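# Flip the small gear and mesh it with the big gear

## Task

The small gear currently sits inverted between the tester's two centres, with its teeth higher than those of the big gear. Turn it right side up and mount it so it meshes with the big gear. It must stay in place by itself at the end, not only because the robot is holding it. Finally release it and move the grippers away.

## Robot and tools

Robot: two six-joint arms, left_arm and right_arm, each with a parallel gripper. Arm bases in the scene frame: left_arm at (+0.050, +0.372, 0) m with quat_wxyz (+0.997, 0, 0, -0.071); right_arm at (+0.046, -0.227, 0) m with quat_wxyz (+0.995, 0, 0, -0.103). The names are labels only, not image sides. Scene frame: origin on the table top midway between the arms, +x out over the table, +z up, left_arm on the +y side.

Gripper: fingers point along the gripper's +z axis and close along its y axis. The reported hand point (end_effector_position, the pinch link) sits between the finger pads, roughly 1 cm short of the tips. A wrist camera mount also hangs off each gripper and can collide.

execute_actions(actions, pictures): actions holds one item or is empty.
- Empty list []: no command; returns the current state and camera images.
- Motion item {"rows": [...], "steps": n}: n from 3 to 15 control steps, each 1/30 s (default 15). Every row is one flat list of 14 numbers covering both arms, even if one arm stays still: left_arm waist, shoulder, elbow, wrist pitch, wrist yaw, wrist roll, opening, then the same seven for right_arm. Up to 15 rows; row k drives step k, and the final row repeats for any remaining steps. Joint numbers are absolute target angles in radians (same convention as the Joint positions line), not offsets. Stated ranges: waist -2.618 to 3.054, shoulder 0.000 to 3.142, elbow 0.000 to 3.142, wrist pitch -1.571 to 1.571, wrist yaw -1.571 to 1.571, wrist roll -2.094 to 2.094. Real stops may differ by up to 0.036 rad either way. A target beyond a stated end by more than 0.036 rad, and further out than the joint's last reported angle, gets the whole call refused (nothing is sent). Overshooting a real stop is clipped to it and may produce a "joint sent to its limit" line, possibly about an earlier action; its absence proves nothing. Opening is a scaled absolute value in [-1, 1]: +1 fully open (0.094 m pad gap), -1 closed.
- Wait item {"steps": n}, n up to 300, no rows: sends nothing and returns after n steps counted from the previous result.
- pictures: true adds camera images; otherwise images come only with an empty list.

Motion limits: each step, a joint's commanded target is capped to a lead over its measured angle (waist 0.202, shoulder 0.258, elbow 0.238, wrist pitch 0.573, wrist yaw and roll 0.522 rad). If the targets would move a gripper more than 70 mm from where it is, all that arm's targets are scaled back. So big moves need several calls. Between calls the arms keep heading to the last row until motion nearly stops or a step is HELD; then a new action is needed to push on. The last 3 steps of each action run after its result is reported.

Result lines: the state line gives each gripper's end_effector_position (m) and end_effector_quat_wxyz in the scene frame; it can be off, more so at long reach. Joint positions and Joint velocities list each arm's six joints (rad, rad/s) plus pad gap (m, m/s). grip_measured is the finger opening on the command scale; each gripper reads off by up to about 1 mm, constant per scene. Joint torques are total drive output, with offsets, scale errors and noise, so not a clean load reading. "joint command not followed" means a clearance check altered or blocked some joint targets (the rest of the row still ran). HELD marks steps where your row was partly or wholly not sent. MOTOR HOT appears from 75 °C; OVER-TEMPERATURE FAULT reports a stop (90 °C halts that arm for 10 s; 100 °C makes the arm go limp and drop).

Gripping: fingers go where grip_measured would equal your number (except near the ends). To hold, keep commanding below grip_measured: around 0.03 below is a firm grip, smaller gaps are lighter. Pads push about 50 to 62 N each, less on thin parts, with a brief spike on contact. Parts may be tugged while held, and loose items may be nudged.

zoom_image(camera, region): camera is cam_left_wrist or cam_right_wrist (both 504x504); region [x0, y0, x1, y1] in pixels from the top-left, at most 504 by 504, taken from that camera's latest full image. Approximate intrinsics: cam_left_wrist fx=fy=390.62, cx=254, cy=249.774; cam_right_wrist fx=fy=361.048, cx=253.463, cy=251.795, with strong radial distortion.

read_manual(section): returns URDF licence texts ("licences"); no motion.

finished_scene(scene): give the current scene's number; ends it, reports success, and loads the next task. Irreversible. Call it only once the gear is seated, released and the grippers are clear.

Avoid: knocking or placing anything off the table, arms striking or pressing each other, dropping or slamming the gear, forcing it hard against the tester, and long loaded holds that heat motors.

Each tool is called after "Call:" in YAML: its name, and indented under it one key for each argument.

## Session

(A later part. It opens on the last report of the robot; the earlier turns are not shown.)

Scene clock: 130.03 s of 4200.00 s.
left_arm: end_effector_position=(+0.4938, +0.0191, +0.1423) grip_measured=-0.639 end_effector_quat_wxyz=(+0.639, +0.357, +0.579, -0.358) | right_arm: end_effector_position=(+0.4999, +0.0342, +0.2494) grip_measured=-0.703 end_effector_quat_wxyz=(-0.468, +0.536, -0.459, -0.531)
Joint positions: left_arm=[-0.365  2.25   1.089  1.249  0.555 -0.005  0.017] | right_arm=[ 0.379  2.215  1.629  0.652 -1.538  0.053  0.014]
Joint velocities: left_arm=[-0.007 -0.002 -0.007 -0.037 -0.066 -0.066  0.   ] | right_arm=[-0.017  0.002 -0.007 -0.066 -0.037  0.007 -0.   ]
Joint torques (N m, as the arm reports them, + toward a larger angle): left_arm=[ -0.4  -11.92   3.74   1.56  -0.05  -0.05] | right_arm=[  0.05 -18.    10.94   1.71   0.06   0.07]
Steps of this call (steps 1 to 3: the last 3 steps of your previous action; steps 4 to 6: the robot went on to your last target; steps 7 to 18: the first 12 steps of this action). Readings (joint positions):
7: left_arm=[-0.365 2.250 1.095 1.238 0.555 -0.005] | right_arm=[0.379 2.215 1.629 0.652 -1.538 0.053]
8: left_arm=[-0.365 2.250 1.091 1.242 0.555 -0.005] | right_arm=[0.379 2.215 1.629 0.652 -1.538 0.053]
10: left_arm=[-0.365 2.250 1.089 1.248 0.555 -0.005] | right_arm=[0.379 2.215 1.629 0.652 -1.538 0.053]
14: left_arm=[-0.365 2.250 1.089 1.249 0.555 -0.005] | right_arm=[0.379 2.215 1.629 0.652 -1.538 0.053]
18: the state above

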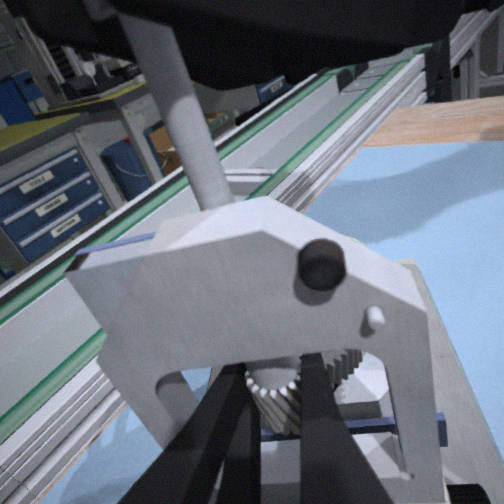

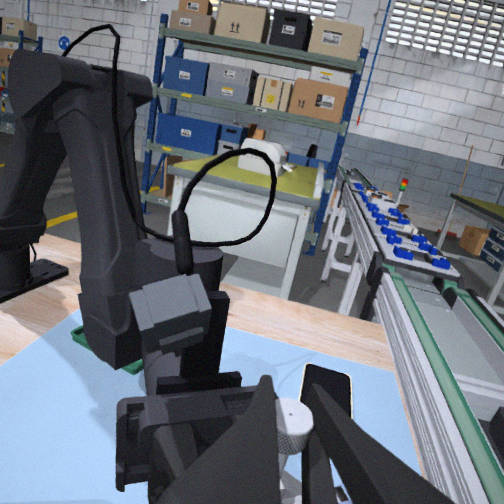

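Call:
execute_actions:
  actions:
    - {"rows": [[-0.3715,2.258,1.085,1.245,0.552,-0.01,-0.668,0.380,2.161,1.691,0.717,-1.534,0.058,-0.735],[-0.3715,2.258,1.085,1.245,0.552,-0.01,-0.668,0.380,2.162,1.686,0.714,-1.532,0.055,-0.735],[-0.3715,2.258,1.085,1.245,0.552,-0.01,-0.668,0.380,2.164,1.681,0.711,-1.531,0.053,-0.735],[-0.3715,2.258,1.085,1.245,0.552,-0.01,-0.668,0.380,2.165,1.676,0.708,-1.530,0.051,-0.735],[-0.3715,2.258,1.085,1.245,0.552,-0.01,-0.668,0.380,2.166,1.671,0.705,-1.529,0.048,-0.735],[-0.3715,2.258,1.085,1.245,0.552,-0.01,-0.668,0.380,2.168,1.666,0.702,-1.527,0.046,-0.735],[-0.3715,2.258,1.085,1.245,0.552,-0.01,-0.668,0.380,2.169,1.661,0.699,-1.526,0.044,-0.735],[-0.3715,2.258,1.085,1.245,0.552,-0.01,-0.668,0.380,2.170,1.656,0.696,-1.525,0.041,-0.735],[-0.3715,2.258,1.085,1.245,0.552,-0.01,-0.668,0.380,2.172,1.651,0.693,-1.524,0.039,-0.735],[-0.3715,2.258,1.085,1.245,0.552,-0.01,-0.668,0.380,2.173,1.646,0.690,-1.522,0.037,-0.735],[-0.3715,2.258,1.085,1.245,0.552,-0.01,-0.668,0.380,2.174,1.641,0.687,-1.521,0.034,-0.735],[-0.3715,2.258,1.085,1.245,0.552,-0.01,-0.668,0.380,2.176,1.636,0.684,-1.520,0.032,-0.735],[-0.3715,2.258,1.085,1.245,0.552,-0.01,-0.668,0.380,2.177,1.631,0.681,-1.519,0.030,-0.735]], "steps": 15}

Scene clock: 132.87 s of 4200.00 s.
left_arm: end_effector_position=(+0.4938, +0.0191, +0.1425) grip_measured=-0.639 end_effector_quat_wxyz=(+0.639, +0.357, +0.579, -0.358) | right_arm: end_effector_position=(+0.4999, +0.0342, +0.2486) grip_measured=-0.702 end_effector_quat_wxyz=(-0.468, +0.536, -0.460, -0.531)
Joint positions: left_arm=[-0.365  2.25   1.089  1.249  0.555 -0.005  0.017] | right_arm=[ 0.379  2.215  1.628  0.65  -1.537  0.049  0.014]
Joint velocities: left_arm=[ 0.007 -0.012 -0.002  0.007 -0.037 -0.007  0.001] | right_arm=[ 0.002 -0.027 -0.09  -0.022  0.051 -0.007  0.   ]
Joint torques (N m, as the arm reports them, + toward a larger angle): left_arm=[ -0.52 -12.23   4.28   1.63  -0.06  -0.05] | right_arm=[  0.09 -16.71   7.22   1.4    0.13  -0.12]
Steps of this call (steps 1 to 3: the last 3 steps of your previous action; steps 4 to 15: the robot went on to your last target; steps 16 to 73: nothing new was sent; steps 74 to 85: the first 12 steps of this action). Readings (joint positions):
74: left_arm=[-0.365 2.250 1.089 1.249 0.555 -0.005] | right_arm=[0.379 2.215 1.629 0.652 -1.538 0.053]
75: left_arm=[-0.365 2.250 1.089 1.249 0.555 -0.005] | right_arm=[0.379 2.215 1.629 0.652 -1.538 0.053]
77: left_arm=[-0.365 2.250 1.089 1.249 0.555 -0.005] | right_arm=[0.379 2.215 1.629 0.652 -1.538 0.053]
81: left_arm=[-0.365 2.250 1.089 1.249 0.555 -0.005] | right_arm=[0.379 2.215 1.629 0.652 -1.538 0.052]
85: the state above

Call:
execute_actions:
  actions:
    - {"rows": [[-0.3715,2.258,1.085,1.245,0.552,-0.01,-0.668,0.380,2.178,1.628,0.679,-1.518,0.028,-0.735],[-0.3715,2.258,1.085,1.245,0.552,-0.01,-0.668,0.380,2.179,1.625,0.677,-1.517,0.027,-0.735],[-0.3715,2.258,1.085,1.245,0.552,-0.01,-0.668,0.380,2.180,1.622,0.675,-1.516,0.025,-0.735],[-0.3715,2.258,1.085,1.245,0.552,-0.01,-0.668,0.380,2.181,1.619,0.673,-1.515,0.024,-0.735],[-0.3715,2.258,1.085,1.245,0.552,-0.01,-0.668,0.380,2.182,1.616,0.671,-1.514,0.022,-0.735],[-0.3715,2.258,1.085,1.245,0.552,-0.01,-0.668,0.380,2.183,1.613,0.669,-1.513,0.021,-0.735],[-0.3715,2.258,1.085,1.245,0.552,-0.01,-0.668,0.380,2.184,1.610,0.667,-1.512,0.019,-0.735],[-0.3715,2.258,1.085,1.245,0.552,-0.01,-0.668,0.380,2.185,1.607,0.665,-1.511,0.018,-0.735],[-0.3715,2.258,1.085,1.245,0.552,-0.01,-0.668,0.380,2.186,1.604,0.663,-1.510,0.016,-0.735],[-0.3715,2.258,1.085,1.245,0.552,-0.01,-0.668,0.380,2.187,1.601,0.661,-1.509,0.015,-0.735],[-0.3715,2.258,1.085,1.245,0.552,-0.01,-0.668,0.380,2.188,1.598,0.659,-1.508,0.013,-0.735]], "steps": 15}

Scene clock: 133.43 s of 4200.00 s.
left_arm: end_effector_position=(+0.4940, +0.0189, +0.1387) grip_measured=-0.639 end_effector_quat_wxyz=(+0.633, +0.357, +0.585, -0.359) | right_arm: end_effector_position=(+0.5003, +0.0342, +0.2404) grip_measured=-0.702 end_effector_quat_wxyz=(-0.471, +0.532, -0.465, -0.529)
Joint positions: left_arm=[-0.365  2.25   1.089  1.233  0.555 -0.006  0.017] | right_arm=[ 0.379  2.215  1.601  0.648 -1.522  0.026  0.014]
Joint velocities: left_arm=[-0.017  0.002 -0.002 -0.051 -0.051 -0.007  0.001] | right_arm=[-0.007 -0.007 -0.027  0.051  0.037 -0.022 -0.   ]
Joint torques (N m, as the arm reports them, + toward a larger angle): left_arm=[ -0.55 -12.35   4.16   1.83  -0.03  -0.07] | right_arm=[  0.03 -15.6    6.19   1.2    0.14  -0.09]
Steps of this call (steps 1 to 3: the last 3 steps of your previous action; steps 4 to 5: the robot went on to your last target; steps 6 to 17: the first 12 steps of this action). Readings (joint positions):
6: left_arm=[-0.365 2.250 1.089 1.248 0.555 -0.005] | right_arm=[0.379 2.215 1.617 0.650 -1.531 0.041]
7: left_arm=[-0.365 2.250 1.089 1.248 0.555 -0.005] | right_arm=[0.379 2.215 1.617 0.650 -1.531 0.040]
9: left_arm=[-0.365 2.250 1.089 1.248 0.555 -0.005] | right_arm=[0.379 2.215 1.617 0.648 -1.531 0.039]
13: left_arm=[-0.365 2.250 1.089 1.242 0.555 -0.005] | right_arm=[0.379 2.215 1.609 0.648 -1.527 0.032]
17: the state above

Call:
execute_actions:
  actions:
    - {"rows": [[-0.3715,2.262,1.085,1.243,0.552,-0.01,-0.668,0.380,2.189,1.596,0.657,-1.507,0.012,-0.735],[-0.3715,2.265,1.085,1.243,0.552,-0.01,-0.668,0.380,2.190,1.594,0.656,-1.507,0.011,-0.735],[-0.3715,2.268,1.085,1.243,0.552,-0.01,-0.668,0.380,2.190,1.592,0.655,-1.506,0.010,-0.735],[-0.3715,2.270,1.085,1.243,0.552,-0.01,-0.668,0.380,2.190,1.590,0.654,-1.506,0.009,-0.735],[-0.3715,2.270,1.085,1.243,0.552,-0.01,-0.668,0.380,2.190,1.588,0.653,-1.505,0.008,-0.735],[-0.3715,2.270,1.085,1.243,0.552,-0.01,-0.668,0.380,2.190,1.586,0.652,-1.505,0.007,-0.735],[-0.3715,2.270,1.085,1.243,0.552,-0.01,-0.668,0.380,2.190,1.584,0.651,-1.505,0.006,-0.735],[-0.3715,2.270,1.085,1.243,0.552,-0.01,-0.668,0.380,2.190,1.582,0.650,-1.505,0.006,-0.735]], "steps": 15}

Scene clock: 134.17 s of 4200.00 s.
left_arm: end_effector_position=(+0.4931, +0.0181, +0.1354) grip_measured=-0.639 end_effector_quat_wxyz=(+0.630, +0.357, +0.587, -0.362) | right_arm: end_effector_position=(+0.5005, +0.0341, +0.2351) grip_measured=-0.702 end_effector_quat_wxyz=(-0.472, +0.529, -0.469, -0.527)
Joint positions: left_arm=[-0.366  2.257  1.089  1.233  0.56  -0.01   0.017] | right_arm=[ 0.379  2.215  1.584  0.648 -1.512  0.013  0.014]
Joint velocities: left_arm=[-0.027 -0.002  0.002  0.037 -0.007 -0.022 -0.   ] | right_arm=[ 0.012 -0.017 -0.007 -0.022  0.022 -0.037 -0.001]
Joint torques (N m, as the arm reports them, + toward a larger angle): left_arm=[ -0.38 -11.88   4.18   1.78  -0.1   -0.04] | right_arm=[  0.05 -15.4    6.18   1.13   0.09  -0.06]
Steps of this call (steps 1 to 3: the last 3 steps of your previous action; steps 4 to 10: the robot went on to your last target; steps 11 to 22: the first 12 steps of this action). Readings (joint positions):
11: left_arm=[-0.365 2.250 1.089 1.231 0.555 -0.006] | right_arm=[0.379 2.215 1.601 0.648 -1.522 0.024]
12: left_arm=[-0.365 2.250 1.089 1.231 0.555 -0.006] | right_arm=[0.379 2.215 1.601 0.648 -1.522 0.024]
14: left_arm=[-0.365 2.253 1.089 1.233 0.556 -0.007] | right_arm=[0.379 2.215 1.600 0.648 -1.522 0.022]
18: left_arm=[-0.366 2.257 1.089 1.233 0.560 -0.008] | right_arm=[0.379 2.215 1.586 0.648 -1.514 0.014]
22: the state above

Call:
execute_actions:
  actions:
    - {"rows": [[-0.3715,2.270,1.085,1.240,0.556,-0.01,-0.668,0.380,2.190,1.580,0.649,-1.504,0.005,-0.735],[-0.3715,2.270,1.085,1.240,0.556,-0.01,-0.668,0.380,2.190,1.578,0.648,-1.503,0.004,-0.735],[-0.3715,2.270,1.085,1.240,0.556,-0.01,-0.668,0.380,2.190,1.576,0.648,-1.502,0.003,-0.735],[-0.3715,2.270,1.085,1.240,0.556,-0.01,-0.668,0.380,2.190,1.574,0.648,-1.501,0.002,-0.735],[-0.3715,2.270,1.085,1.240,0.556,-0.01,-0.668,0.380,2.190,1.572,0.648,-1.500,0.001,-0.735]], "steps": 12}
  pictures: true

Scene clock: 134.63 s of 4200.00 s.
left_arm: end_effector_position=(+0.4931, +0.0181, +0.1354) grip_measured=-0.639 end_effector_quat_wxyz=(+0.630, +0.357, +0.587, -0.362) | right_arm: end_effector_position=(+0.5005, +0.0341, +0.2350) grip_measured=-0.702 end_effector_quat_wxyz=(-0.472, +0.529, -0.468, -0.527)
Joint positions: left_arm=[-0.366  2.257  1.089  1.233  0.56  -0.01   0.017] | right_arm=[ 0.379  2.215  1.584  0.647 -1.512  0.01   0.014]
Joint velocities: left_arm=[ 0.012 -0.002 -0.007  0.022 -0.037 -0.066 -0.001] | right_arm=[-0.012  0.017 -0.007  0.022  0.022  0.051  0.   ]
Joint torques (N m, as the arm reports them, + toward a larger angle): left_arm=[ -0.44 -11.85   4.24   1.71  -0.09  -0.01] | right_arm=[  0.07 -15.4    5.49   1.12   0.14  -0.1 ]
Steps of this call (steps 1 to 3: the last 3 steps of your previous action; steps 4 to 5: the robot went on to your last target; steps 6 to 14: the first 9 steps of this action). Readings (joint positions):
6: left_arm=[-0.366 2.257 1.089 1.233 0.560 -0.010] | right_arm=[0.379 2.215 1.584 0.648 -1.512 0.013]
7: left_arm=[-0.366 2.257 1.089 1.233 0.560 -0.010] | right_arm=[0.379 2.215 1.584 0.647 -1.512 0.012]
9: left_arm=[-0.366 2.257 1.089 1.233 0.560 -0.010] | right_arm=[0.379 2.215 1.584 0.647 -1.512 0.011]
13: left_arm=[-0.366 2.257 1.089 1.233 0.560 -0.010] | right_arm=[0.379 2.215 1.584 0.647 -1.512 0.010]
14: the state above

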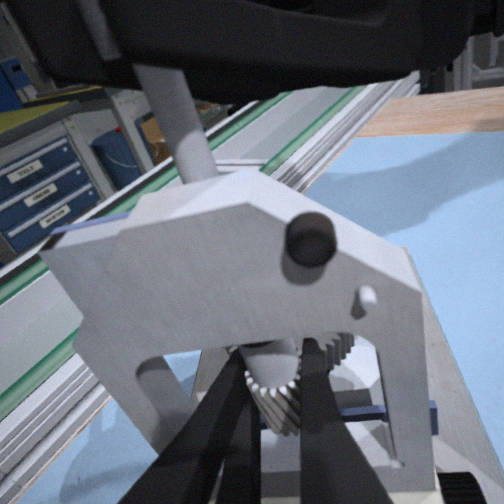

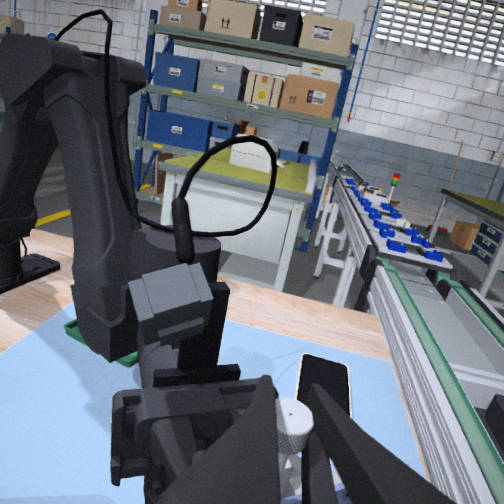

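Call:
execute_actions:
  actions:
    - {"rows": [[-0.3715,2.264,1.095,1.240,0.558,-0.01,-0.660,0.380,2.190,1.572,0.648,-1.500,0.001,-0.735],[-0.3715,2.264,1.095,1.240,0.558,-0.01,-0.652,0.380,2.190,1.572,0.648,-1.500,0.001,-0.735],[-0.3715,2.264,1.095,1.240,0.558,-0.01,-0.645,0.380,2.190,1.572,0.648,-1.500,0.001,-0.735],[-0.3715,2.264,1.095,1.240,0.558,-0.01,-0.640,0.380,2.190,1.572,0.648,-1.500,0.001,-0.735],[-0.3715,2.264,1.095,1.240,0.558,-0.01,-0.635,0.380,2.190,1.572,0.648,-1.500,0.001,-0.735],[-0.3715,2.264,1.095,1.240,0.558,-0.01,-0.630,0.380,2.190,1.572,0.648,-1.500,0.001,-0.735],[-0.3715,2.264,1.095,1.240,0.558,-0.01,-0.620,0.380,2.190,1.572,0.648,-1.500,0.001,-0.735],[-0.3715,2.264,1.095,1.240,0.558,-0.01,-0.610,0.380,2.190,1.572,0.648,-1.500,0.001,-0.735],[-0.3715,2.264,1.095,1.240,0.558,-0.01,-0.600,0.380,2.190,1.572,0.648,-1.500,0.001,-0.735],[-0.3715,2.264,1.095,1.240,0.558,-0.01,-0.590,0.380,2.190,1.572,0.648,-1.500,0.001,-0.735],[-0.3715,2.264,1.095,1.240,0.558,-0.01,-0.580,0.380,2.190,1.572,0.648,-1.500,0.001,-0.735]], "steps": 15}
  pictures: true

Scene clock: 135.30 s of 4200.00 s.
left_arm: end_effector_position=(+0.4929, +0.0179, +0.1356) grip_measured=-0.583 end_effector_quat_wxyz=(+0.630, +0.357, +0.587, -0.362) | right_arm: end_effector_position=(+0.5006, +0.0341, +0.2339) grip_measured=-0.702 end_effector_quat_wxyz=(-0.472, +0.529, -0.469, -0.526)
Joint positions: left_arm=[-0.366  2.257  1.089  1.234  0.56  -0.01   0.02 ] | right_arm=[ 0.379  2.215  1.581  0.646 -1.51   0.007  0.014]
Joint velocities: left_arm=[ 0.007  0.002 -0.007 -0.051  0.022  0.051  0.003] | right_arm=[-0.012 -0.012  0.007  0.051 -0.007  0.037  0.001]
Joint torques (N m, as the arm reports them, + toward a larger angle): left_arm=[ -0.33 -12.51   4.85   1.65  -0.02   0.01] | right_arm=[  0.07 -15.4    5.72   1.14   0.11  -0.06]
Steps of this call (steps 1 to 3: the last 3 steps of your previous action; steps 4 to 8: the robot went on to your last target; steps 9 to 20: the first 12 steps of this action). Readings (joint positions):
9: left_arm=[-0.366 2.257 1.089 1.233 0.560 -0.010] | right_arm=[0.379 2.215 1.584 0.646 -1.512 0.010]
10: left_arm=[-0.366 2.257 1.089 1.233 0.560 -0.010] | right_arm=[0.379 2.215 1.584 0.646 -1.512 0.010]
12: left_arm=[-0.366 2.257 1.089 1.233 0.560 -0.010] | right_arm=[0.379 2.215 1.584 0.646 -1.512 0.009]
16: left_arm=[-0.366 2.257 1.089 1.233 0.560 -0.010] | right_arm=[0.379 2.215 1.581 0.646 -1.510 0.007]
20: the state above

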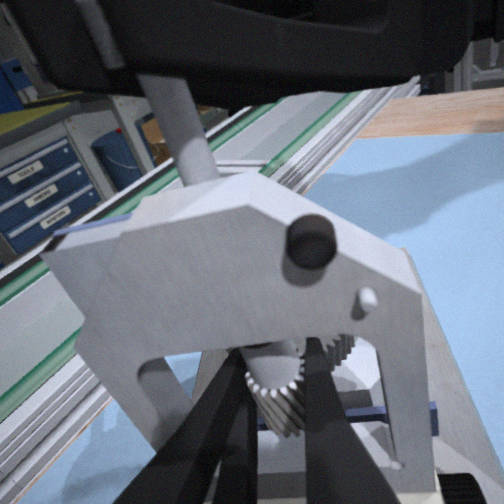

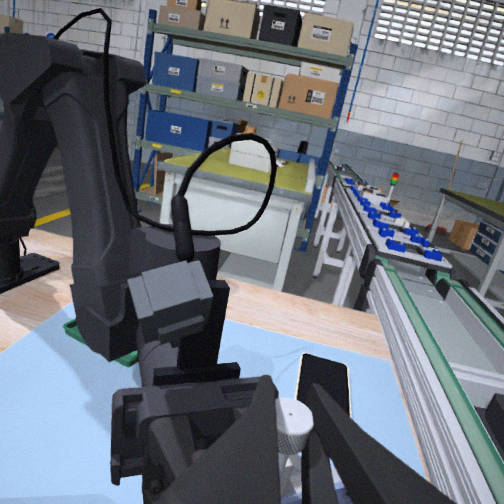

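Call:
execute_actions:
  actions:
    - {"rows": [[-0.347,2.222,1.071,1.251,0.573,-0.01,-0.575,0.380,2.205,1.588,0.650,-1.510,0.007,-0.720],[-0.346,2.220,1.067,1.253,0.575,-0.01,-0.570,0.380,2.205,1.588,0.650,-1.510,0.007,-0.705],[-0.3545,2.224,1.059,1.257,0.5775,-0.01,-0.565,0.380,2.205,1.588,0.650,-1.510,0.007,-0.690],[-0.3518,2.2195,1.051,1.2606,0.5802,-0.01,-0.560,0.380,2.205,1.588,0.650,-1.510,0.007,-0.660],[-0.349,2.2153,1.0428,1.2645,0.583,-0.01,-0.555,0.380,2.205,1.588,0.650,-1.510,0.007,-0.620],[-0.3463,2.2111,1.0347,1.2684,0.5857,-0.01,-0.550,0.380,2.205,1.588,0.650,-1.510,0.007,-0.570],[-0.3436,2.2069,1.0266,1.2723,0.5884,-0.01,-0.545,0.380,2.205,1.588,0.650,-1.510,0.007,-0.510],[-0.3408,2.2027,1.0186,1.2762,0.5912,-0.01,-0.540,0.380,2.205,1.588,0.650,-1.510,0.007,-0.450],[-0.3381,2.1986,1.0105,1.28,0.5939,-0.01,-0.535,0.380,2.205,1.588,0.650,-1.510,0.007,-0.390],[-0.3353,2.1944,1.0025,1.2839,0.5967,-0.01,-0.530,0.380,2.205,1.588,0.650,-1.510,0.007,-0.330],[-0.3326,2.1902,0.9944,1.2878,0.5994,-0.01,-0.525,0.380,2.205,1.588,0.650,-1.510,0.007,-0.270],[-0.3299,2.186,0.9863,1.2917,0.6021,-0.01,-0.520,0.380,2.205,1.588,0.650,-1.510,0.007,-0.210],[-0.3271,2.1818,0.9783,1.2956,0.6049,-0.01,-0.520,0.380,2.205,1.588,0.650,-1.510,0.007,-0.150],[-0.3244,2.1777,0.9702,1.2994,0.6076,-0.01,-0.520,0.380,2.205,1.588,0.650,-1.510,0.007,-0.150],[-0.3216,2.1735,0.9622,1.3033,0.6104,-0.01,-0.520,0.380,2.205,1.588,0.650,-1.510,0.007,-0.150]], "steps": 15}
  pictures: true

Scene clock: 136.60 s of 4200.00 s.
left_arm: end_effector_position=(+0.4839, +0.0324, +0.1383) grip_measured=-0.524 end_effector_quat_wxyz=(+0.632, +0.358, +0.585, -0.362) | right_arm: end_effector_position=(+0.5006, +0.0341, +0.2339) grip_measured=-0.242 end_effector_quat_wxyz=(-0.472, +0.529, -0.469, -0.526)
Joint positions: left_arm=[-0.345  2.218  1.018  1.272  0.582 -0.01   0.022] | right_arm=[ 0.379  2.215  1.581  0.646 -1.51   0.007  0.036]
Joint velocities: left_arm=[ 0.095 -0.129 -0.232  0.066  0.066  0.051  0.005] | right_arm=[ 0.017  0.007 -0.017 -0.037 -0.007  0.051  0.06 ]
Joint torques (N m, as the arm reports them, + toward a larger angle): left_arm=[  0.75 -14.95   3.36   1.72   0.1    0.01] | right_arm=[  0.04 -14.09   6.79   1.15   0.    -0.01]
Steps of this call (steps 1 to 3: the last 3 steps of your previous action; steps 4 to 15: the robot went on to your last target; steps 16 to 27: nothing new was sent; steps 28 to 39: the first 12 steps of this action). Readings (joint positions):
28: left_arm=[-0.366 2.257 1.089 1.237 0.560 -0.010] | right_arm=[0.379 2.215 1.581 0.646 -1.510 0.007]
29: left_arm=[-0.364 2.257 1.089 1.238 0.562 -0.010] | right_arm=[0.379 2.215 1.581 0.646 -1.510 0.007]
31: left_arm=[-0.362 2.252 1.082 1.242 0.565 -0.010] | right_arm=[0.379 2.215 1.581 0.646 -1.510 0.007]
35: left_arm=[-0.356 2.234 1.050 1.257 0.573 -0.010] | right_arm=[0.379 2.215 1.581 0.646 -1.510 0.007]
39: the state above

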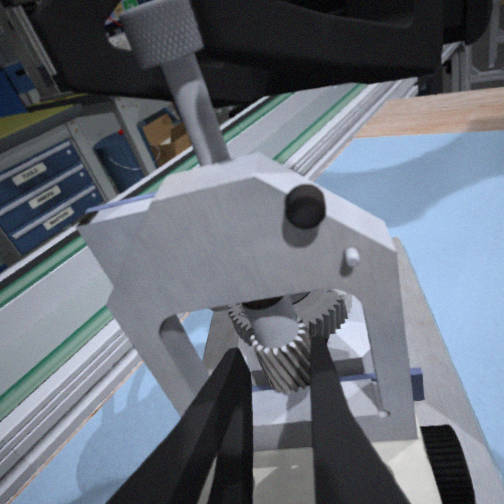

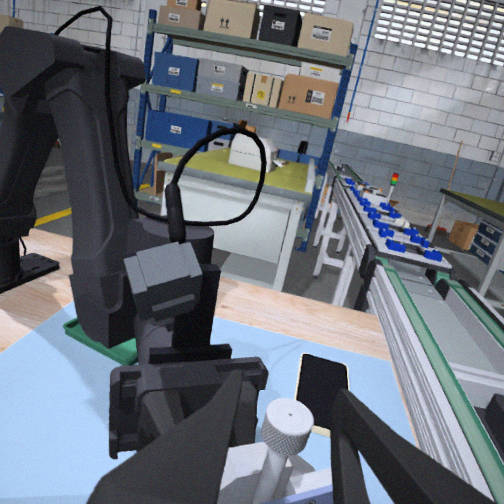

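Call:
execute_actions:
  actions:
    - {"rows": [[-0.3189,2.1693,0.9541,1.3072,0.6131,-0.01,-0.520,0.380,2.185,1.615,0.650,-1.510,0.012,-0.150],[-0.3161,2.1651,0.946,1.3111,0.6159,-0.01,-0.520,0.380,2.180,1.622,0.650,-1.510,0.018,-0.150],[-0.3134,2.161,0.938,1.315,0.6186,-0.01,-0.520,0.380,2.176,1.627,0.650,-1.510,0.024,-0.150],[-0.3107,2.1568,0.9299,1.3188,0.6213,-0.01,-0.520,0.380,2.172,1.632,0.650,-1.510,0.030,-0.150],[-0.3079,2.1526,0.9219,1.3227,0.6241,-0.01,-0.520,0.380,2.168,1.637,0.650,-1.510,0.036,-0.150],[-0.3052,2.1484,0.9138,1.3266,0.6268,-0.01,-0.520,0.380,2.164,1.642,0.650,-1.510,0.042,-0.150],[-0.3024,2.1442,0.9057,1.3305,0.6296,-0.01,-0.520,0.380,2.160,1.647,0.650,-1.510,0.048,-0.150],[-0.2997,2.1401,0.8977,1.3344,0.6323,-0.01,-0.520,0.380,2.156,1.652,0.650,-1.510,0.054,-0.150],[-0.2969,2.1359,0.8896,1.3382,0.6351,-0.01,-0.520,0.380,2.152,1.657,0.650,-1.510,0.060,-0.150],[-0.2942,2.1317,0.8816,1.3421,0.6378,-0.01,-0.520,0.380,2.148,1.662,0.650,-1.510,0.066,-0.150],[-0.2915,2.1275,0.8735,1.346,0.6405,-0.01,-0.520,0.380,2.144,1.667,0.650,-1.510,0.072,-0.150],[-0.2887,2.1233,0.8654,1.3499,0.6433,-0.01,-0.520,0.380,2.140,1.672,0.650,-1.510,0.078,-0.150],[-0.286,2.1192,0.8574,1.3538,0.646,-0.01,-0.520,0.380,2.136,1.677,0.650,-1.510,0.084,-0.150],[-0.2832,2.115,0.8493,1.3576,0.6488,-0.01,-0.520,0.380,2.132,1.682,0.650,-1.510,0.090,-0.150],[-0.2805,2.1108,0.8413,1.3615,0.6515,-0.01,-0.520,0.380,2.128,1.687,0.650,-1.510,0.096,-0.150]], "steps": 15}
  pictures: true

Scene clock: 137.30 s of 4200.00 s.
left_arm: end_effector_position=(+0.4684, +0.0586, +0.1395) grip_measured=-0.522 end_effector_quat_wxyz=(+0.632, +0.359, +0.585, -0.360) | right_arm: end_effector_position=(+0.5006, +0.0341, +0.2641) grip_measured=-0.152 end_effector_quat_wxyz=(-0.484, +0.537, -0.457, -0.518)
Joint positions: left_arm=[-0.303  2.155  0.897  1.329  0.623 -0.01   0.022] | right_arm=[ 0.379  2.184  1.629  0.646 -1.51   0.046  0.04 ]
Joint velocities: left_arm=[ 0.09  -0.115 -0.252  0.198 -0.007 -0.037 -0.   ] | right_arm=[-0.017 -0.164  0.159  0.037  0.037  0.154  0.002]
Joint torques (N m, as the arm reports them, + toward a larger angle): left_arm=[  0.68 -14.     2.87   1.69   0.13  -0.01] | right_arm=[  0.07 -16.05   8.66   1.16   0.07   0.09]
Steps of this call (steps 1 to 3: the last 3 steps of your previous action; steps 4 to 9: the robot went on to your last target; steps 10 to 21: the first 12 steps of this action). Readings (joint positions):
10: left_arm=[-0.328 2.198 0.980 1.296 0.599 -0.010] | right_arm=[0.379 2.215 1.581 0.646 -1.510 0.007]
11: left_arm=[-0.328 2.197 0.977 1.297 0.599 -0.010] | right_arm=[0.379 2.215 1.581 0.646 -1.510 0.008]
13: left_arm=[-0.326 2.189 0.964 1.303 0.603 -0.010] | right_arm=[0.379 2.215 1.586 0.646 -1.510 0.011]
17: left_arm=[-0.316 2.172 0.929 1.316 0.613 -0.010] | right_arm=[0.379 2.206 1.607 0.646 -1.510 0.026]
21: the state above

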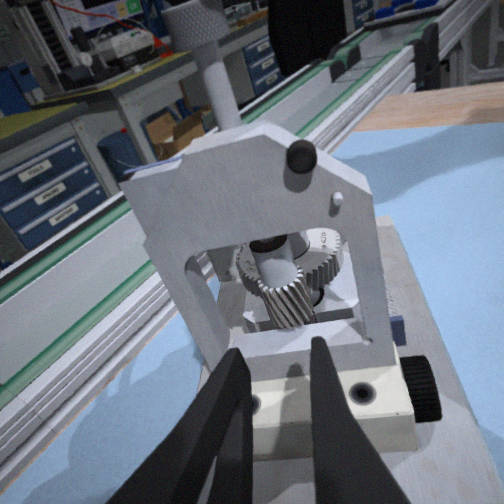

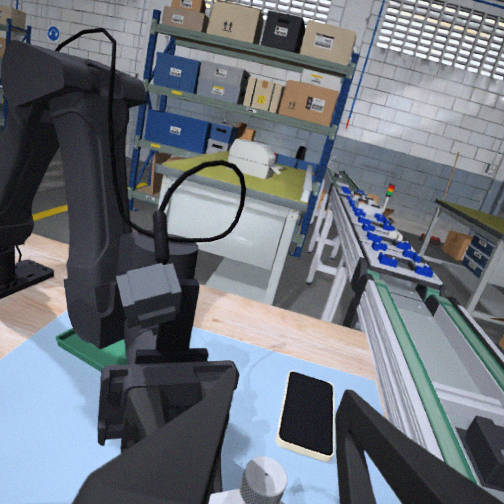

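Call:
zoom_image:
  camera: "cam_left_wrist"
  region: [190, 200, 450, 440]

Region (190, 200, 450, 440) of cam_left_wrist's 504x504 image, scaled by 1.938, with more detail than that image has; it fills the top 465 rows of this view, and the rest is white.

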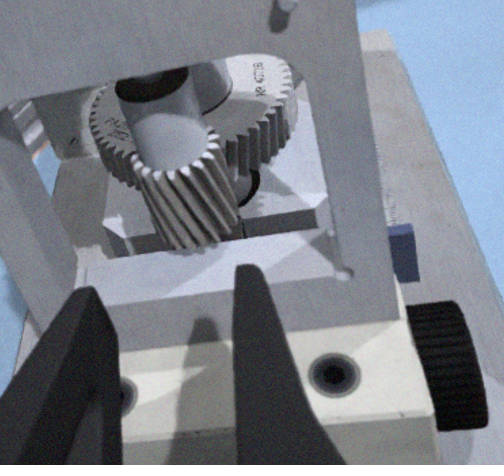

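Call:
zoom_image:
  camera: "cam_left_wrist"
  region: [230, 225, 350, 335]

Region (230, 225, 350, 335) of cam_left_wrist's 504x504 image, scaled by 4.200, with more detail than that image has; it fills the top 462 rows of this view, and the rest is white.

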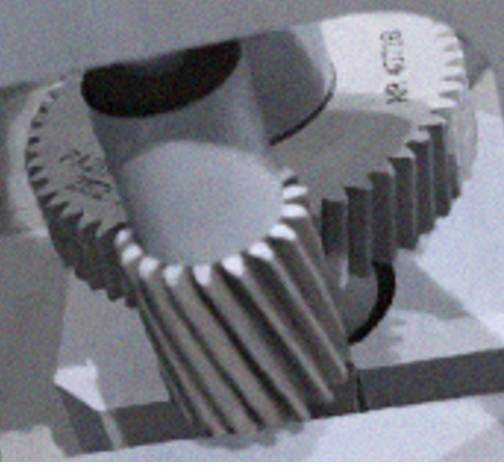

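Call:
execute_actions:
  actions:
    - {"rows": [[-0.290,2.103,0.822,1.370,0.620,-0.01,-0.520,0.370,2.124,1.690,0.650,-1.510,0.096,-0.150],[-0.300,2.094,0.802,1.379,0.585,-0.01,-0.520,0.355,2.120,1.690,0.650,-1.510,0.096,-0.150],[-0.314,2.085,0.782,1.388,0.545,-0.01,-0.520,0.340,2.115,1.690,0.650,-1.510,0.096,-0.150],[-0.330,2.076,0.762,1.397,0.503,-0.01,-0.520,0.322,2.110,1.690,0.650,-1.500,0.096,-0.150],[-0.347,2.067,0.742,1.406,0.460,-0.01,-0.520,0.304,2.100,1.685,0.650,-1.480,0.096,-0.150],[-0.364,2.058,0.722,1.415,0.417,-0.01,-0.520,0.285,2.090,1.680,0.650,-1.460,0.096,-0.150],[-0.381,2.049,0.702,1.424,0.374,-0.01,-0.520,0.265,2.080,1.675,0.650,-1.440,0.096,-0.150],[-0.398,2.040,0.683,1.433,0.331,-0.01,-0.520,0.245,2.070,1.670,0.650,-1.420,0.096,-0.150],[-0.415,2.031,0.664,1.442,0.288,-0.01,-0.520,0.225,2.060,1.665,0.650,-1.400,0.096,-0.150],[-0.432,2.022,0.646,1.451,0.245,-0.01,-0.520,0.205,2.050,1.660,0.650,-1.380,0.096,-0.150],[-0.449,2.013,0.629,1.460,0.202,-0.01,-0.520,0.185,2.040,1.655,0.650,-1.360,0.096,-0.150],[-0.466,2.004,0.613,1.469,0.159,-0.01,-0.520,0.165,2.030,1.650,0.650,-1.340,0.096,-0.150],[-0.483,1.996,0.599,1.478,0.116,-0.01,-0.520,0.145,2.020,1.645,0.650,-1.320,0.096,-0.150],[-0.500,1.989,0.587,1.486,0.074,-0.01,-0.520,0.125,2.010,1.640,0.650,-1.300,0.096,-0.150],[-0.517,1.984,0.578,1.492,0.035,-0.01,-0.520,0.105,2.000,1.635,0.650,-1.280,0.096,-0.150]], "steps": 15}

Call:
execute_actions:
  actions:
    - {"rows": [[-0.517,1.984,0.578,1.492,0.035,-0.01,-0.520,0.085,1.985,1.625,0.650,-1.250,0.096,-0.150],[-0.517,1.984,0.578,1.492,0.035,-0.01,-0.520,0.065,1.970,1.615,0.650,-1.220,0.096,-0.150],[-0.517,1.984,0.578,1.492,0.035,-0.01,-0.520,0.045,1.955,1.605,0.650,-1.190,0.096,-0.150],[-0.517,1.984,0.578,1.492,0.035,-0.01,-0.520,0.025,1.940,1.595,0.650,-1.160,0.096,-0.150],[-0.517,1.984,0.578,1.492,0.035,-0.01,-0.520,0.005,1.925,1.585,0.650,-1.130,0.096,-0.150],[-0.517,1.984,0.578,1.492,0.035,-0.01,-0.520,-0.015,1.910,1.575,0.650,-1.100,0.096,-0.150],[-0.517,1.984,0.578,1.492,0.035,-0.01,-0.520,-0.035,1.895,1.565,0.650,-1.070,0.096,-0.150],[-0.517,1.984,0.578,1.492,0.035,-0.01,-0.520,-0.055,1.880,1.555,0.650,-1.040,0.096,-0.150],[-0.517,1.984,0.578,1.492,0.035,-0.01,-0.520,-0.075,1.865,1.545,0.650,-1.010,0.096,-0.150],[-0.517,1.984,0.578,1.492,0.035,-0.01,-0.520,-0.095,1.850,1.535,0.650,-0.980,0.096,-0.150]], "steps": 10}
  pictures: true

Scene clock: 140.03 s of 4200.00 s.
left_arm: end_effector_position=(+0.4240, +0.0612, +0.1336) grip_measured=-0.522 end_effector_quat_wxyz=(+0.648, +0.306, +0.622, -0.316) | right_arm: end_effector_position=(+0.5396, -0.0486, +0.3201) grip_measured=-0.152 end_effector_quat_wxyz=(+0.571, -0.487, +0.497, +0.435)
Joint positions: left_arm=[-0.432  2.045  0.659  1.427  0.335 -0.01   0.022] | right_arm=[ 0.208  2.092  1.66   0.647 -1.421  0.087  0.04 ]
Joint velocities: left_arm=[-0.54  -0.261 -0.515  0.227 -1.121  0.037  0.   ] | right_arm=[-0.691 -0.369 -0.007  0.081  0.476  0.007 -0.001]
Joint torques (N m, as the arm reports them, + toward a larger angle): left_arm=[ -0.2  -12.46   2.67   1.79  -0.04   0.  ] | right_arm=[ -0.13 -15.87   5.93   1.1    0.19   0.1 ]
Steps of this call (steps 1 to 3: the last 3 steps of your previous action; steps 4 to 30: the robot went on to your last target; steps 31 to 70: nothing new was sent; steps 71 to 82: the first 12 steps of this action). Readings (joint positions):
71: left_arm=[-0.288 2.135 0.857 1.358 0.640 -0.010] | right_arm=[0.379 2.151 1.660 0.647 -1.510 0.087]
72: left_arm=[-0.289 2.131 0.849 1.361 0.632 -0.010] | right_arm=[0.378 2.151 1.660 0.647 -1.510 0.087]
74: left_arm=[-0.294 2.116 0.816 1.370 0.597 -0.010] | right_arm=[0.369 2.151 1.660 0.647 -1.510 0.087]
78: left_arm=[-0.350 2.079 0.734 1.396 0.479 -0.010] | right_arm=[0.308 2.136 1.660 0.647 -1.482 0.087]
82: the state above

Scene clock: 140.37 s of 4200.00 s.
left_arm: end_effector_position=(+0.4185, +0.0691, +0.1429) grip_measured=-0.522 end_effector_quat_wxyz=(+0.681, +0.246, +0.636, -0.267) | right_arm: end_effector_position=(+0.5675, -0.1617, +0.3739) grip_measured=-0.152 end_effector_quat_wxyz=(+0.681, -0.378, +0.552, +0.299)
Joint positions: left_arm=[-0.517  2.007  0.595  1.482  0.083 -0.01   0.022] | right_arm=[ 0.007  1.95   1.595  0.647 -1.197  0.087  0.04 ]
Joint velocities: left_arm=[-0.002 -0.012 -0.017  0.022 -0.271 -0.081  0.   ] | right_arm=[-0.52  -0.383 -0.31  -0.11   0.769  0.007  0.   ]
Joint torques (N m, as the arm reports them, + toward a larger angle): left_arm=[ -0.17 -11.8    2.54   1.83  -0.15   0.01] | right_arm=[ -1.07 -14.09   6.03   1.19   0.27   0.09]
Steps of this call (steps 1 to 3: the last 3 steps of your previous action; steps 4 to 10: the first 7 steps of this action). Readings (joint positions):
4: left_arm=[-0.499 2.014 0.604 1.459 0.184 -0.010] | right_arm=[0.119 2.038 1.655 0.647 -1.346 0.087]
5: left_arm=[-0.509 2.010 0.598 1.465 0.158 -0.010] | right_arm=[0.099 2.023 1.647 0.647 -1.324 0.087]
7: left_arm=[-0.517 2.007 0.595 1.474 0.121 -0.010] | right_arm=[0.062 1.992 1.627 0.647 -1.276 0.087]
10: the state above

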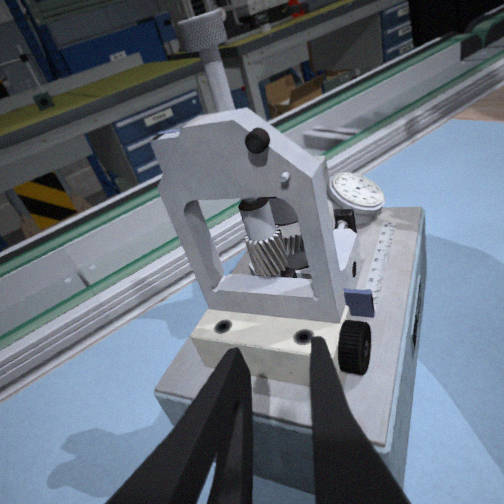

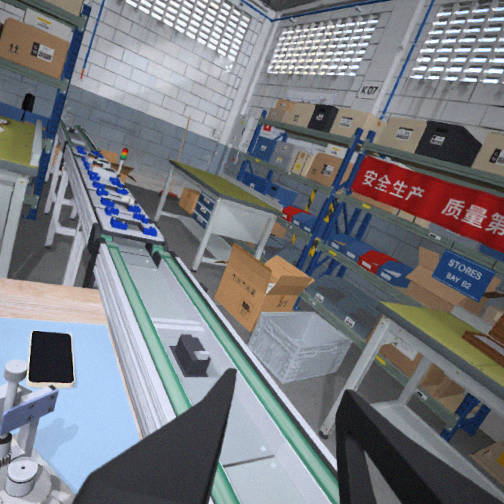

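Call:
zoom_image:
  camera: "cam_left_wrist"
  region: [210, 165, 400, 325]

Call:
zoom_image:
  camera: "cam_right_wrist"
  region: [0, 350, 130, 504]

Region (210, 165, 400, 325) of cam_left_wrist's 504x504 image, scaled by 2.653, with more detail than that image has; it fills the top 424 rows of this view, and the rest is white.

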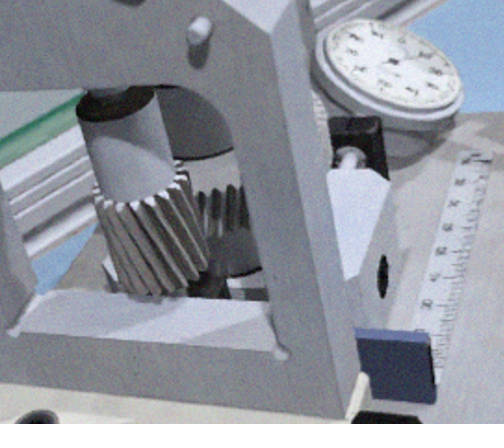

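Region (0, 350, 130, 504) of cam_right_wrist's 504x504 image, scaled by 3.273, with more detail than that image has; it fills the left 425 columns of this view, and the rest is white.

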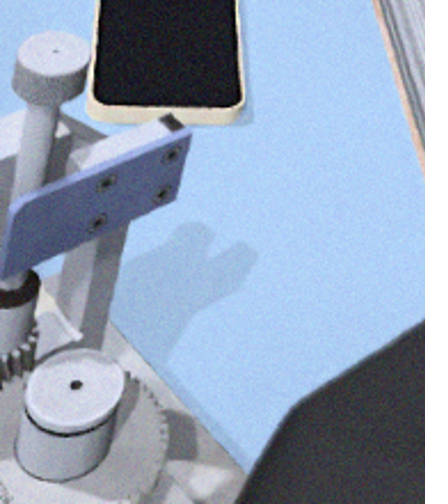

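Call:
zoom_image:
  camera: "cam_left_wrist"
  region: [240, 215, 320, 290]

Region (240, 215, 320, 290) of cam_left_wrist's 504x504 image, scaled by 6.300, with more detail than that image has; it fills the top 472 rows of this view, and the rest is white.

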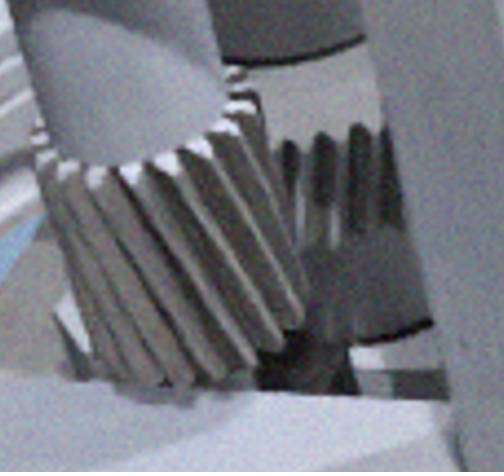

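Call:
execute_actions:
  actions:
    - {"rows": [[-0.500,1.975,0.578,1.485,0.035,-0.01,-0.520,-0.075,1.843,1.505,0.620,-0.975,0.060,-0.150],[-0.480,1.960,0.578,1.475,0.035,-0.01,-0.520,-0.055,1.835,1.475,0.590,-0.970,0.025,-0.150],[-0.455,1.945,0.578,1.465,0.035,-0.01,-0.520,-0.035,1.827,1.445,0.560,-0.965,-0.010,-0.150],[-0.430,1.930,0.578,1.455,0.035,-0.01,-0.520,-0.015,1.819,1.415,0.530,-0.960,-0.045,-0.150],[-0.405,1.915,0.578,1.445,0.035,-0.01,-0.520,0.005,1.811,1.385,0.500,-0.955,-0.080,-0.150],[-0.380,1.900,0.578,1.435,0.035,-0.01,-0.520,0.025,1.803,1.355,0.470,-0.950,-0.115,-0.150],[-0.355,1.885,0.578,1.425,0.035,-0.01,-0.520,0.045,1.795,1.325,0.440,-0.945,-0.150,-0.150],[-0.330,1.870,0.578,1.415,0.035,-0.01,-0.520,0.065,1.787,1.295,0.410,-0.940,-0.185,-0.150],[-0.305,1.855,0.578,1.405,0.035,-0.01,-0.520,0.085,1.779,1.265,0.380,-0.935,-0.220,-0.150],[-0.280,1.840,0.578,1.395,0.035,-0.01,-0.520,0.105,1.771,1.235,0.350,-0.930,-0.255,-0.150],[-0.255,1.825,0.578,1.385,0.035,-0.01,-0.520,0.125,1.763,1.205,0.320,-0.925,-0.290,-0.150],[-0.230,1.810,0.578,1.375,0.035,-0.01,-0.520,0.145,1.755,1.175,0.290,-0.920,-0.325,-0.150],[-0.205,1.795,0.578,1.365,0.035,-0.01,-0.520,0.165,1.747,1.145,0.260,-0.915,-0.360,-0.150],[-0.180,1.780,0.578,1.355,0.035,-0.01,-0.520,0.185,1.739,1.115,0.230,-0.910,-0.395,-0.150],[-0.155,1.765,0.578,1.345,0.035,-0.01,-0.520,0.205,1.731,1.085,0.200,-0.905,-0.430,-0.150]], "steps": 15}

Call:
execute_actions:
  actions:
    - {"rows": [[-0.130,1.750,0.578,1.335,0.035,-0.01,-0.520,0.225,1.720,1.060,0.180,-0.900,-0.450,-0.150],[-0.105,1.735,0.578,1.325,0.035,-0.01,-0.520,0.243,1.710,1.038,0.162,-0.895,-0.468,-0.150],[-0.080,1.720,0.578,1.315,0.035,-0.01,-0.520,0.260,1.700,1.018,0.146,-0.892,-0.484,-0.150],[-0.055,1.705,0.578,1.305,0.035,-0.01,-0.520,0.275,1.690,1.002,0.132,-0.890,-0.495,-0.150],[-0.030,1.690,0.578,1.295,0.035,-0.01,-0.520,0.287,1.683,0.992,0.122,-0.890,-0.500,-0.150],[-0.005,1.675,0.578,1.285,0.035,-0.01,-0.520,0.294,1.680,0.988,0.115,-0.890,-0.500,-0.150],[0.020,1.660,0.578,1.275,0.035,-0.01,-0.520,0.294,1.680,0.988,0.115,-0.890,-0.500,-0.150],[0.040,1.648,0.578,1.268,0.035,-0.01,-0.520,0.294,1.680,0.988,0.115,-0.890,-0.500,-0.150],[0.055,1.640,0.578,1.262,0.035,-0.01,-0.520,0.294,1.680,0.988,0.115,-0.890,-0.500,-0.150],[0.065,1.635,0.578,1.258,0.035,-0.01,-0.520,0.294,1.680,0.988,0.115,-0.890,-0.500,-0.150]], "steps": 15}
  pictures: true

Scene clock: 143.03 s of 4200.00 s.
left_arm: end_effector_position=(+0.4778, +0.1748, +0.1979) grip_measured=-0.522 end_effector_quat_wxyz=(+0.743, +0.146, +0.629, -0.175) | right_arm: end_effector_position=(+0.5510, -0.1303, +0.2685) grip_measured=-0.152 end_effector_quat_wxyz=(+0.625, -0.326, +0.660, +0.260)
Joint positions: left_arm=[-0.276  1.858  0.595  1.429  0.042 -0.01   0.022] | right_arm=[ 0.109  1.805  1.235  0.425 -0.945 -0.182  0.04 ]
Joint velocities: left_arm=[ 0.72  -0.437 -0.002 -0.286 -0.007 -0.022 -0.001] | right_arm=[ 0.554 -0.164 -0.911 -0.945  0.095 -0.901  0.   ]
Joint torques (N m, as the arm reports them, + toward a larger angle): left_arm=[ -0.04 -11.03   3.03   1.57  -0.1    0.01] | right_arm=[  0.07 -13.3    6.43   1.41  -0.06  -0.04]
Steps of this call (steps 1 to 3: the last 3 steps of your previous action; steps 4 to 30: the robot went on to your last target; steps 31 to 68: nothing new was sent; steps 69 to 80: the first 12 steps of this action). Readings (joint positions):
69: left_arm=[-0.516 2.007 0.595 1.487 0.045 -0.010] | right_arm=[-0.102 1.871 1.546 0.647 -0.990 0.084]
70: left_arm=[-0.513 2.004 0.595 1.485 0.045 -0.010] | right_arm=[-0.097 1.866 1.533 0.645 -0.986 0.075]
72: left_arm=[-0.491 1.987 0.595 1.474 0.046 -0.010] | right_arm=[-0.075 1.850 1.485 0.624 -0.977 0.043]
76: left_arm=[-0.387 1.922 0.595 1.455 0.046 -0.010] | right_arm=[0.015 1.824 1.363 0.540 -0.962 -0.058]
80: the state above

Scene clock: 143.53 s of 4200.00 s.
left_arm: end_effector_position=(+0.5037, +0.3306, +0.2567) grip_measured=-0.522 end_effector_quat_wxyz=(+0.786, +0.035, +0.615, -0.046) | right_arm: end_effector_position=(+0.4646, -0.0486, +0.1652) grip_measured=-0.152 end_effector_quat_wxyz=(+0.495, -0.420, +0.703, +0.292)
Joint positions: left_arm=[ 0.062  1.657  0.595  1.304  0.035 -0.01   0.022] | right_arm=[ 0.296  1.71   0.992  0.141 -0.897 -0.477  0.04 ]
Joint velocities: left_arm=[ 0.188 -0.125  0.002 -0.154 -0.081 -0.037  0.001] | right_arm=[ 0.022 -0.037 -0.002 -0.081 -0.022 -0.11  -0.001]
Joint torques (N m, as the arm reports them, + toward a larger angle): left_arm=[-0.71 -9.09  3.71  1.21  0.1   0.01] | right_arm=[ -0.21 -10.95   6.11   1.21  -0.24  -0.06]
Steps of this call (steps 1 to 3: the last 3 steps of your previous action; steps 4 to 15: the first 12 steps of this action). Readings (joint positions):
4: left_arm=[-0.179 1.799 0.595 1.393 0.041 -0.010] | right_arm=[0.186 1.776 1.113 0.306 -0.924 -0.313]
5: left_arm=[-0.155 1.784 0.595 1.383 0.041 -0.010] | right_arm=[0.205 1.767 1.086 0.278 -0.919 -0.342]
7: left_arm=[-0.105 1.755 0.595 1.363 0.040 -0.010] | right_arm=[0.242 1.748 1.038 0.228 -0.910 -0.392]
11: left_arm=[-0.005 1.695 0.595 1.324 0.040 -0.010] | right_arm=[0.292 1.719 0.993 0.158 -0.903 -0.453]
15: the state above

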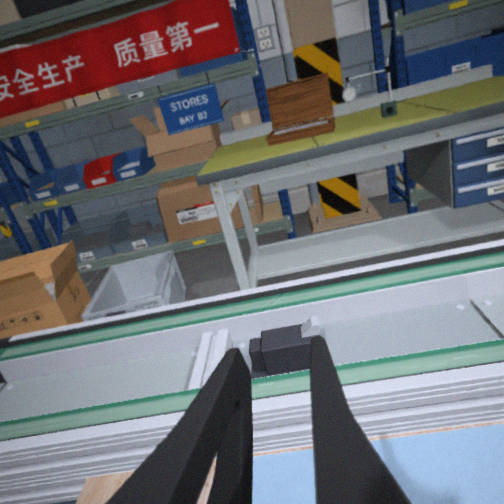

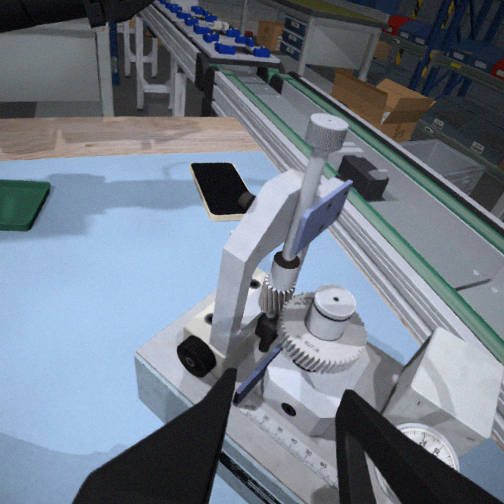

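Call:
zoom_image:
  camera: "cam_right_wrist"
  region: [240, 250, 340, 360]

Region (240, 250, 340, 360) of cam_right_wrist's 504x504 image, scaled by 4.582, with more detail than that image has; it fills the left 458 columns of this view, and the rest is white.

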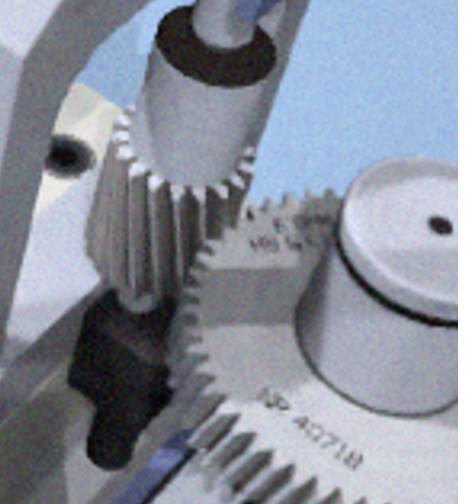

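Call:
zoom_image:
  camera: "cam_right_wrist"
  region: [268, 280, 308, 320]

Region (268, 280, 308, 320) of cam_right_wrist's 504x504 image, scaled by 12.600, with more detail than that image has.

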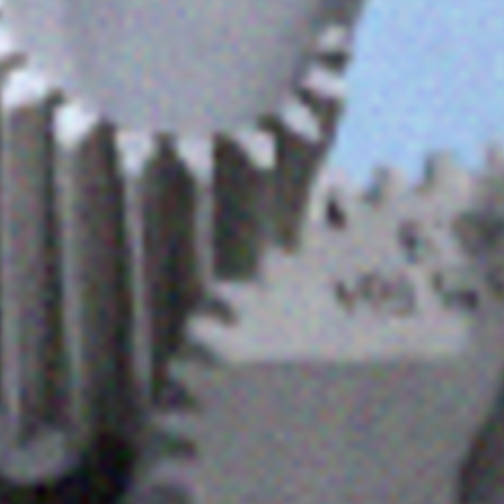

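Call:
execute_actions:
  actions:
    - {"rows": [[0.065,1.635,0.578,1.258,0.035,-0.01,-0.520,0.280,1.665,0.995,0.130,-0.880,-0.490,-0.150],[0.065,1.635,0.578,1.258,0.035,-0.01,-0.520,0.260,1.650,1.000,0.145,-0.860,-0.475,-0.150],[0.065,1.635,0.578,1.258,0.035,-0.01,-0.520,0.235,1.635,1.000,0.160,-0.835,-0.455,-0.150],[0.065,1.635,0.578,1.258,0.035,-0.01,-0.520,0.205,1.620,1.000,0.175,-0.805,-0.430,-0.150],[0.065,1.635,0.578,1.258,0.035,-0.01,-0.520,0.175,1.605,1.000,0.190,-0.775,-0.405,-0.150],[0.065,1.635,0.578,1.258,0.035,-0.01,-0.520,0.145,1.590,1.000,0.205,-0.745,-0.380,-0.150],[0.065,1.635,0.578,1.258,0.035,-0.01,-0.520,0.115,1.575,1.000,0.220,-0.715,-0.355,-0.150],[0.065,1.635,0.578,1.258,0.035,-0.01,-0.520,0.085,1.560,1.000,0.235,-0.685,-0.330,-0.150],[0.065,1.635,0.578,1.258,0.035,-0.01,-0.520,0.055,1.545,1.000,0.250,-0.655,-0.305,-0.150],[0.065,1.635,0.578,1.258,0.035,-0.01,-0.520,0.025,1.530,1.000,0.265,-0.625,-0.280,-0.150],[0.065,1.635,0.578,1.258,0.035,-0.01,-0.520,-0.005,1.515,1.000,0.280,-0.595,-0.255,-0.150],[0.065,1.635,0.578,1.258,0.035,-0.01,-0.520,-0.035,1.500,1.000,0.295,-0.565,-0.230,-0.150],[0.065,1.635,0.578,1.258,0.035,-0.01,-0.520,-0.060,1.488,1.000,0.307,-0.540,-0.210,-0.150],[0.065,1.635,0.578,1.258,0.035,-0.01,-0.520,-0.080,1.478,1.000,0.317,-0.520,-0.195,-0.150],[0.065,1.635,0.578,1.258,0.035,-0.01,-0.520,-0.095,1.470,1.000,0.325,-0.505,-0.185,-0.150]], "steps": 15}

Call:
execute_actions:
  actions:
    - {"steps": 12}
  pictures: true

Scene clock: 144.43 s of 4200.00 s.
left_arm: end_effector_position=(+0.5050, +0.3323, +0.2511) grip_measured=-0.522 end_effector_quat_wxyz=(+0.778, +0.034, +0.625, -0.044) | right_arm: end_effector_position=(+0.5114, -0.1995, +0.2334) grip_measured=-0.152 end_effector_quat_wxyz=(+0.596, -0.250, +0.753, +0.124)
Joint positions: left_arm=[ 0.066  1.654  0.595  1.276  0.034 -0.01   0.022] | right_arm=[ 0.019  1.555  0.992  0.224 -0.683 -0.334  0.04 ]
Joint velocities: left_arm=[ 0.002  0.012  0.022  0.022 -0.095  0.022  0.001] | right_arm=[-0.867 -0.447 -0.002  0.388  0.799  0.652 -0.002]
Joint torques (N m, as the arm reports them, + toward a larger angle): left_arm=[-0.03 -9.54  3.86  1.49 -0.02  0.  ] | right_arm=[-0.15 -9.81  7.38  1.65 -0.16  0.11]
Steps of this call (steps 1 to 3: the last 3 steps of your previous action; steps 4 to 15: the robot went on to your last target; steps 16 to 27: the first 12 steps of this action). Readings (joint positions):
16: left_arm=[0.066 1.654 0.595 1.276 0.034 -0.010] | right_arm=[0.295 1.707 0.992 0.131 -0.889 -0.493]
17: left_arm=[0.066 1.654 0.595 1.276 0.034 -0.010] | right_arm=[0.293 1.704 0.992 0.131 -0.886 -0.492]
19: left_arm=[0.066 1.654 0.595 1.276 0.034 -0.010] | right_arm=[0.271 1.687 0.992 0.133 -0.867 -0.480]
23: left_arm=[0.066 1.654 0.595 1.276 0.034 -0.010] | right_arm=[0.154 1.623 0.992 0.167 -0.790 -0.419]
27: the state above

Scene clock: 144.83 s of 4200.00 s.
left_arm: end_effector_position=(+0.5050, +0.3323, +0.2510) grip_measured=-0.522 end_effector_quat_wxyz=(+0.778, +0.034, +0.626, -0.044) | right_arm: end_effector_position=(+0.5151, -0.2809, +0.2766) grip_measured=-0.152 end_effector_quat_wxyz=(+0.647, -0.127, +0.751, +0.036)
Joint positions: left_arm=[ 0.066  1.654  0.595  1.276  0.034 -0.01   0.022] | right_arm=[-0.1    1.488  0.992  0.31  -0.521 -0.204  0.04 ]
Joint velocities: left_arm=[-0.012 -0.002 -0.007  0.066 -0.081 -0.037  0.001] | right_arm=[-0.007  0.007 -0.017 -0.051  0.081  0.066  0.001]
Joint torques (N m, as the arm reports them, + toward a larger angle): left_arm=[-0.07 -9.46  3.77  1.49 -0.04  0.01] | right_arm=[ 0.4  -8.53  7.53  1.73 -0.03  0.09]
Kept back: nothing.
Steps of this call (steps 1 to 3: the last 3 steps of your previous action; steps 4 to 12: the robot went on to your last target). Readings (joint positions):
1: left_arm=[0.066 1.654 0.595 1.276 0.034 -0.010] | right_arm=[-0.010 1.540 0.992 0.239 -0.655 -0.312]
2: left_arm=[0.066 1.654 0.595 1.276 0.034 -0.010] | right_arm=[-0.038 1.526 0.992 0.252 -0.629 -0.291]
4: left_arm=[0.066 1.654 0.595 1.276 0.034 -0.010] | right_arm=[-0.081 1.502 0.992 0.278 -0.582 -0.256]
8: left_arm=[0.066 1.654 0.595 1.276 0.034 -0.010] | right_arm=[-0.100 1.488 0.992 0.308 -0.536 -0.219]
12: the state above

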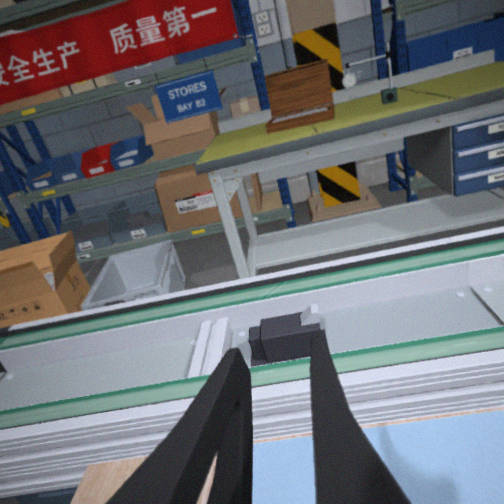

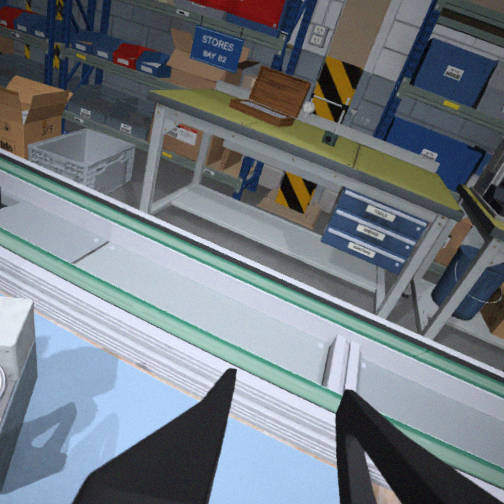

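Call:
finished_scene:
  scene: 1

The scene is finished: the task was done.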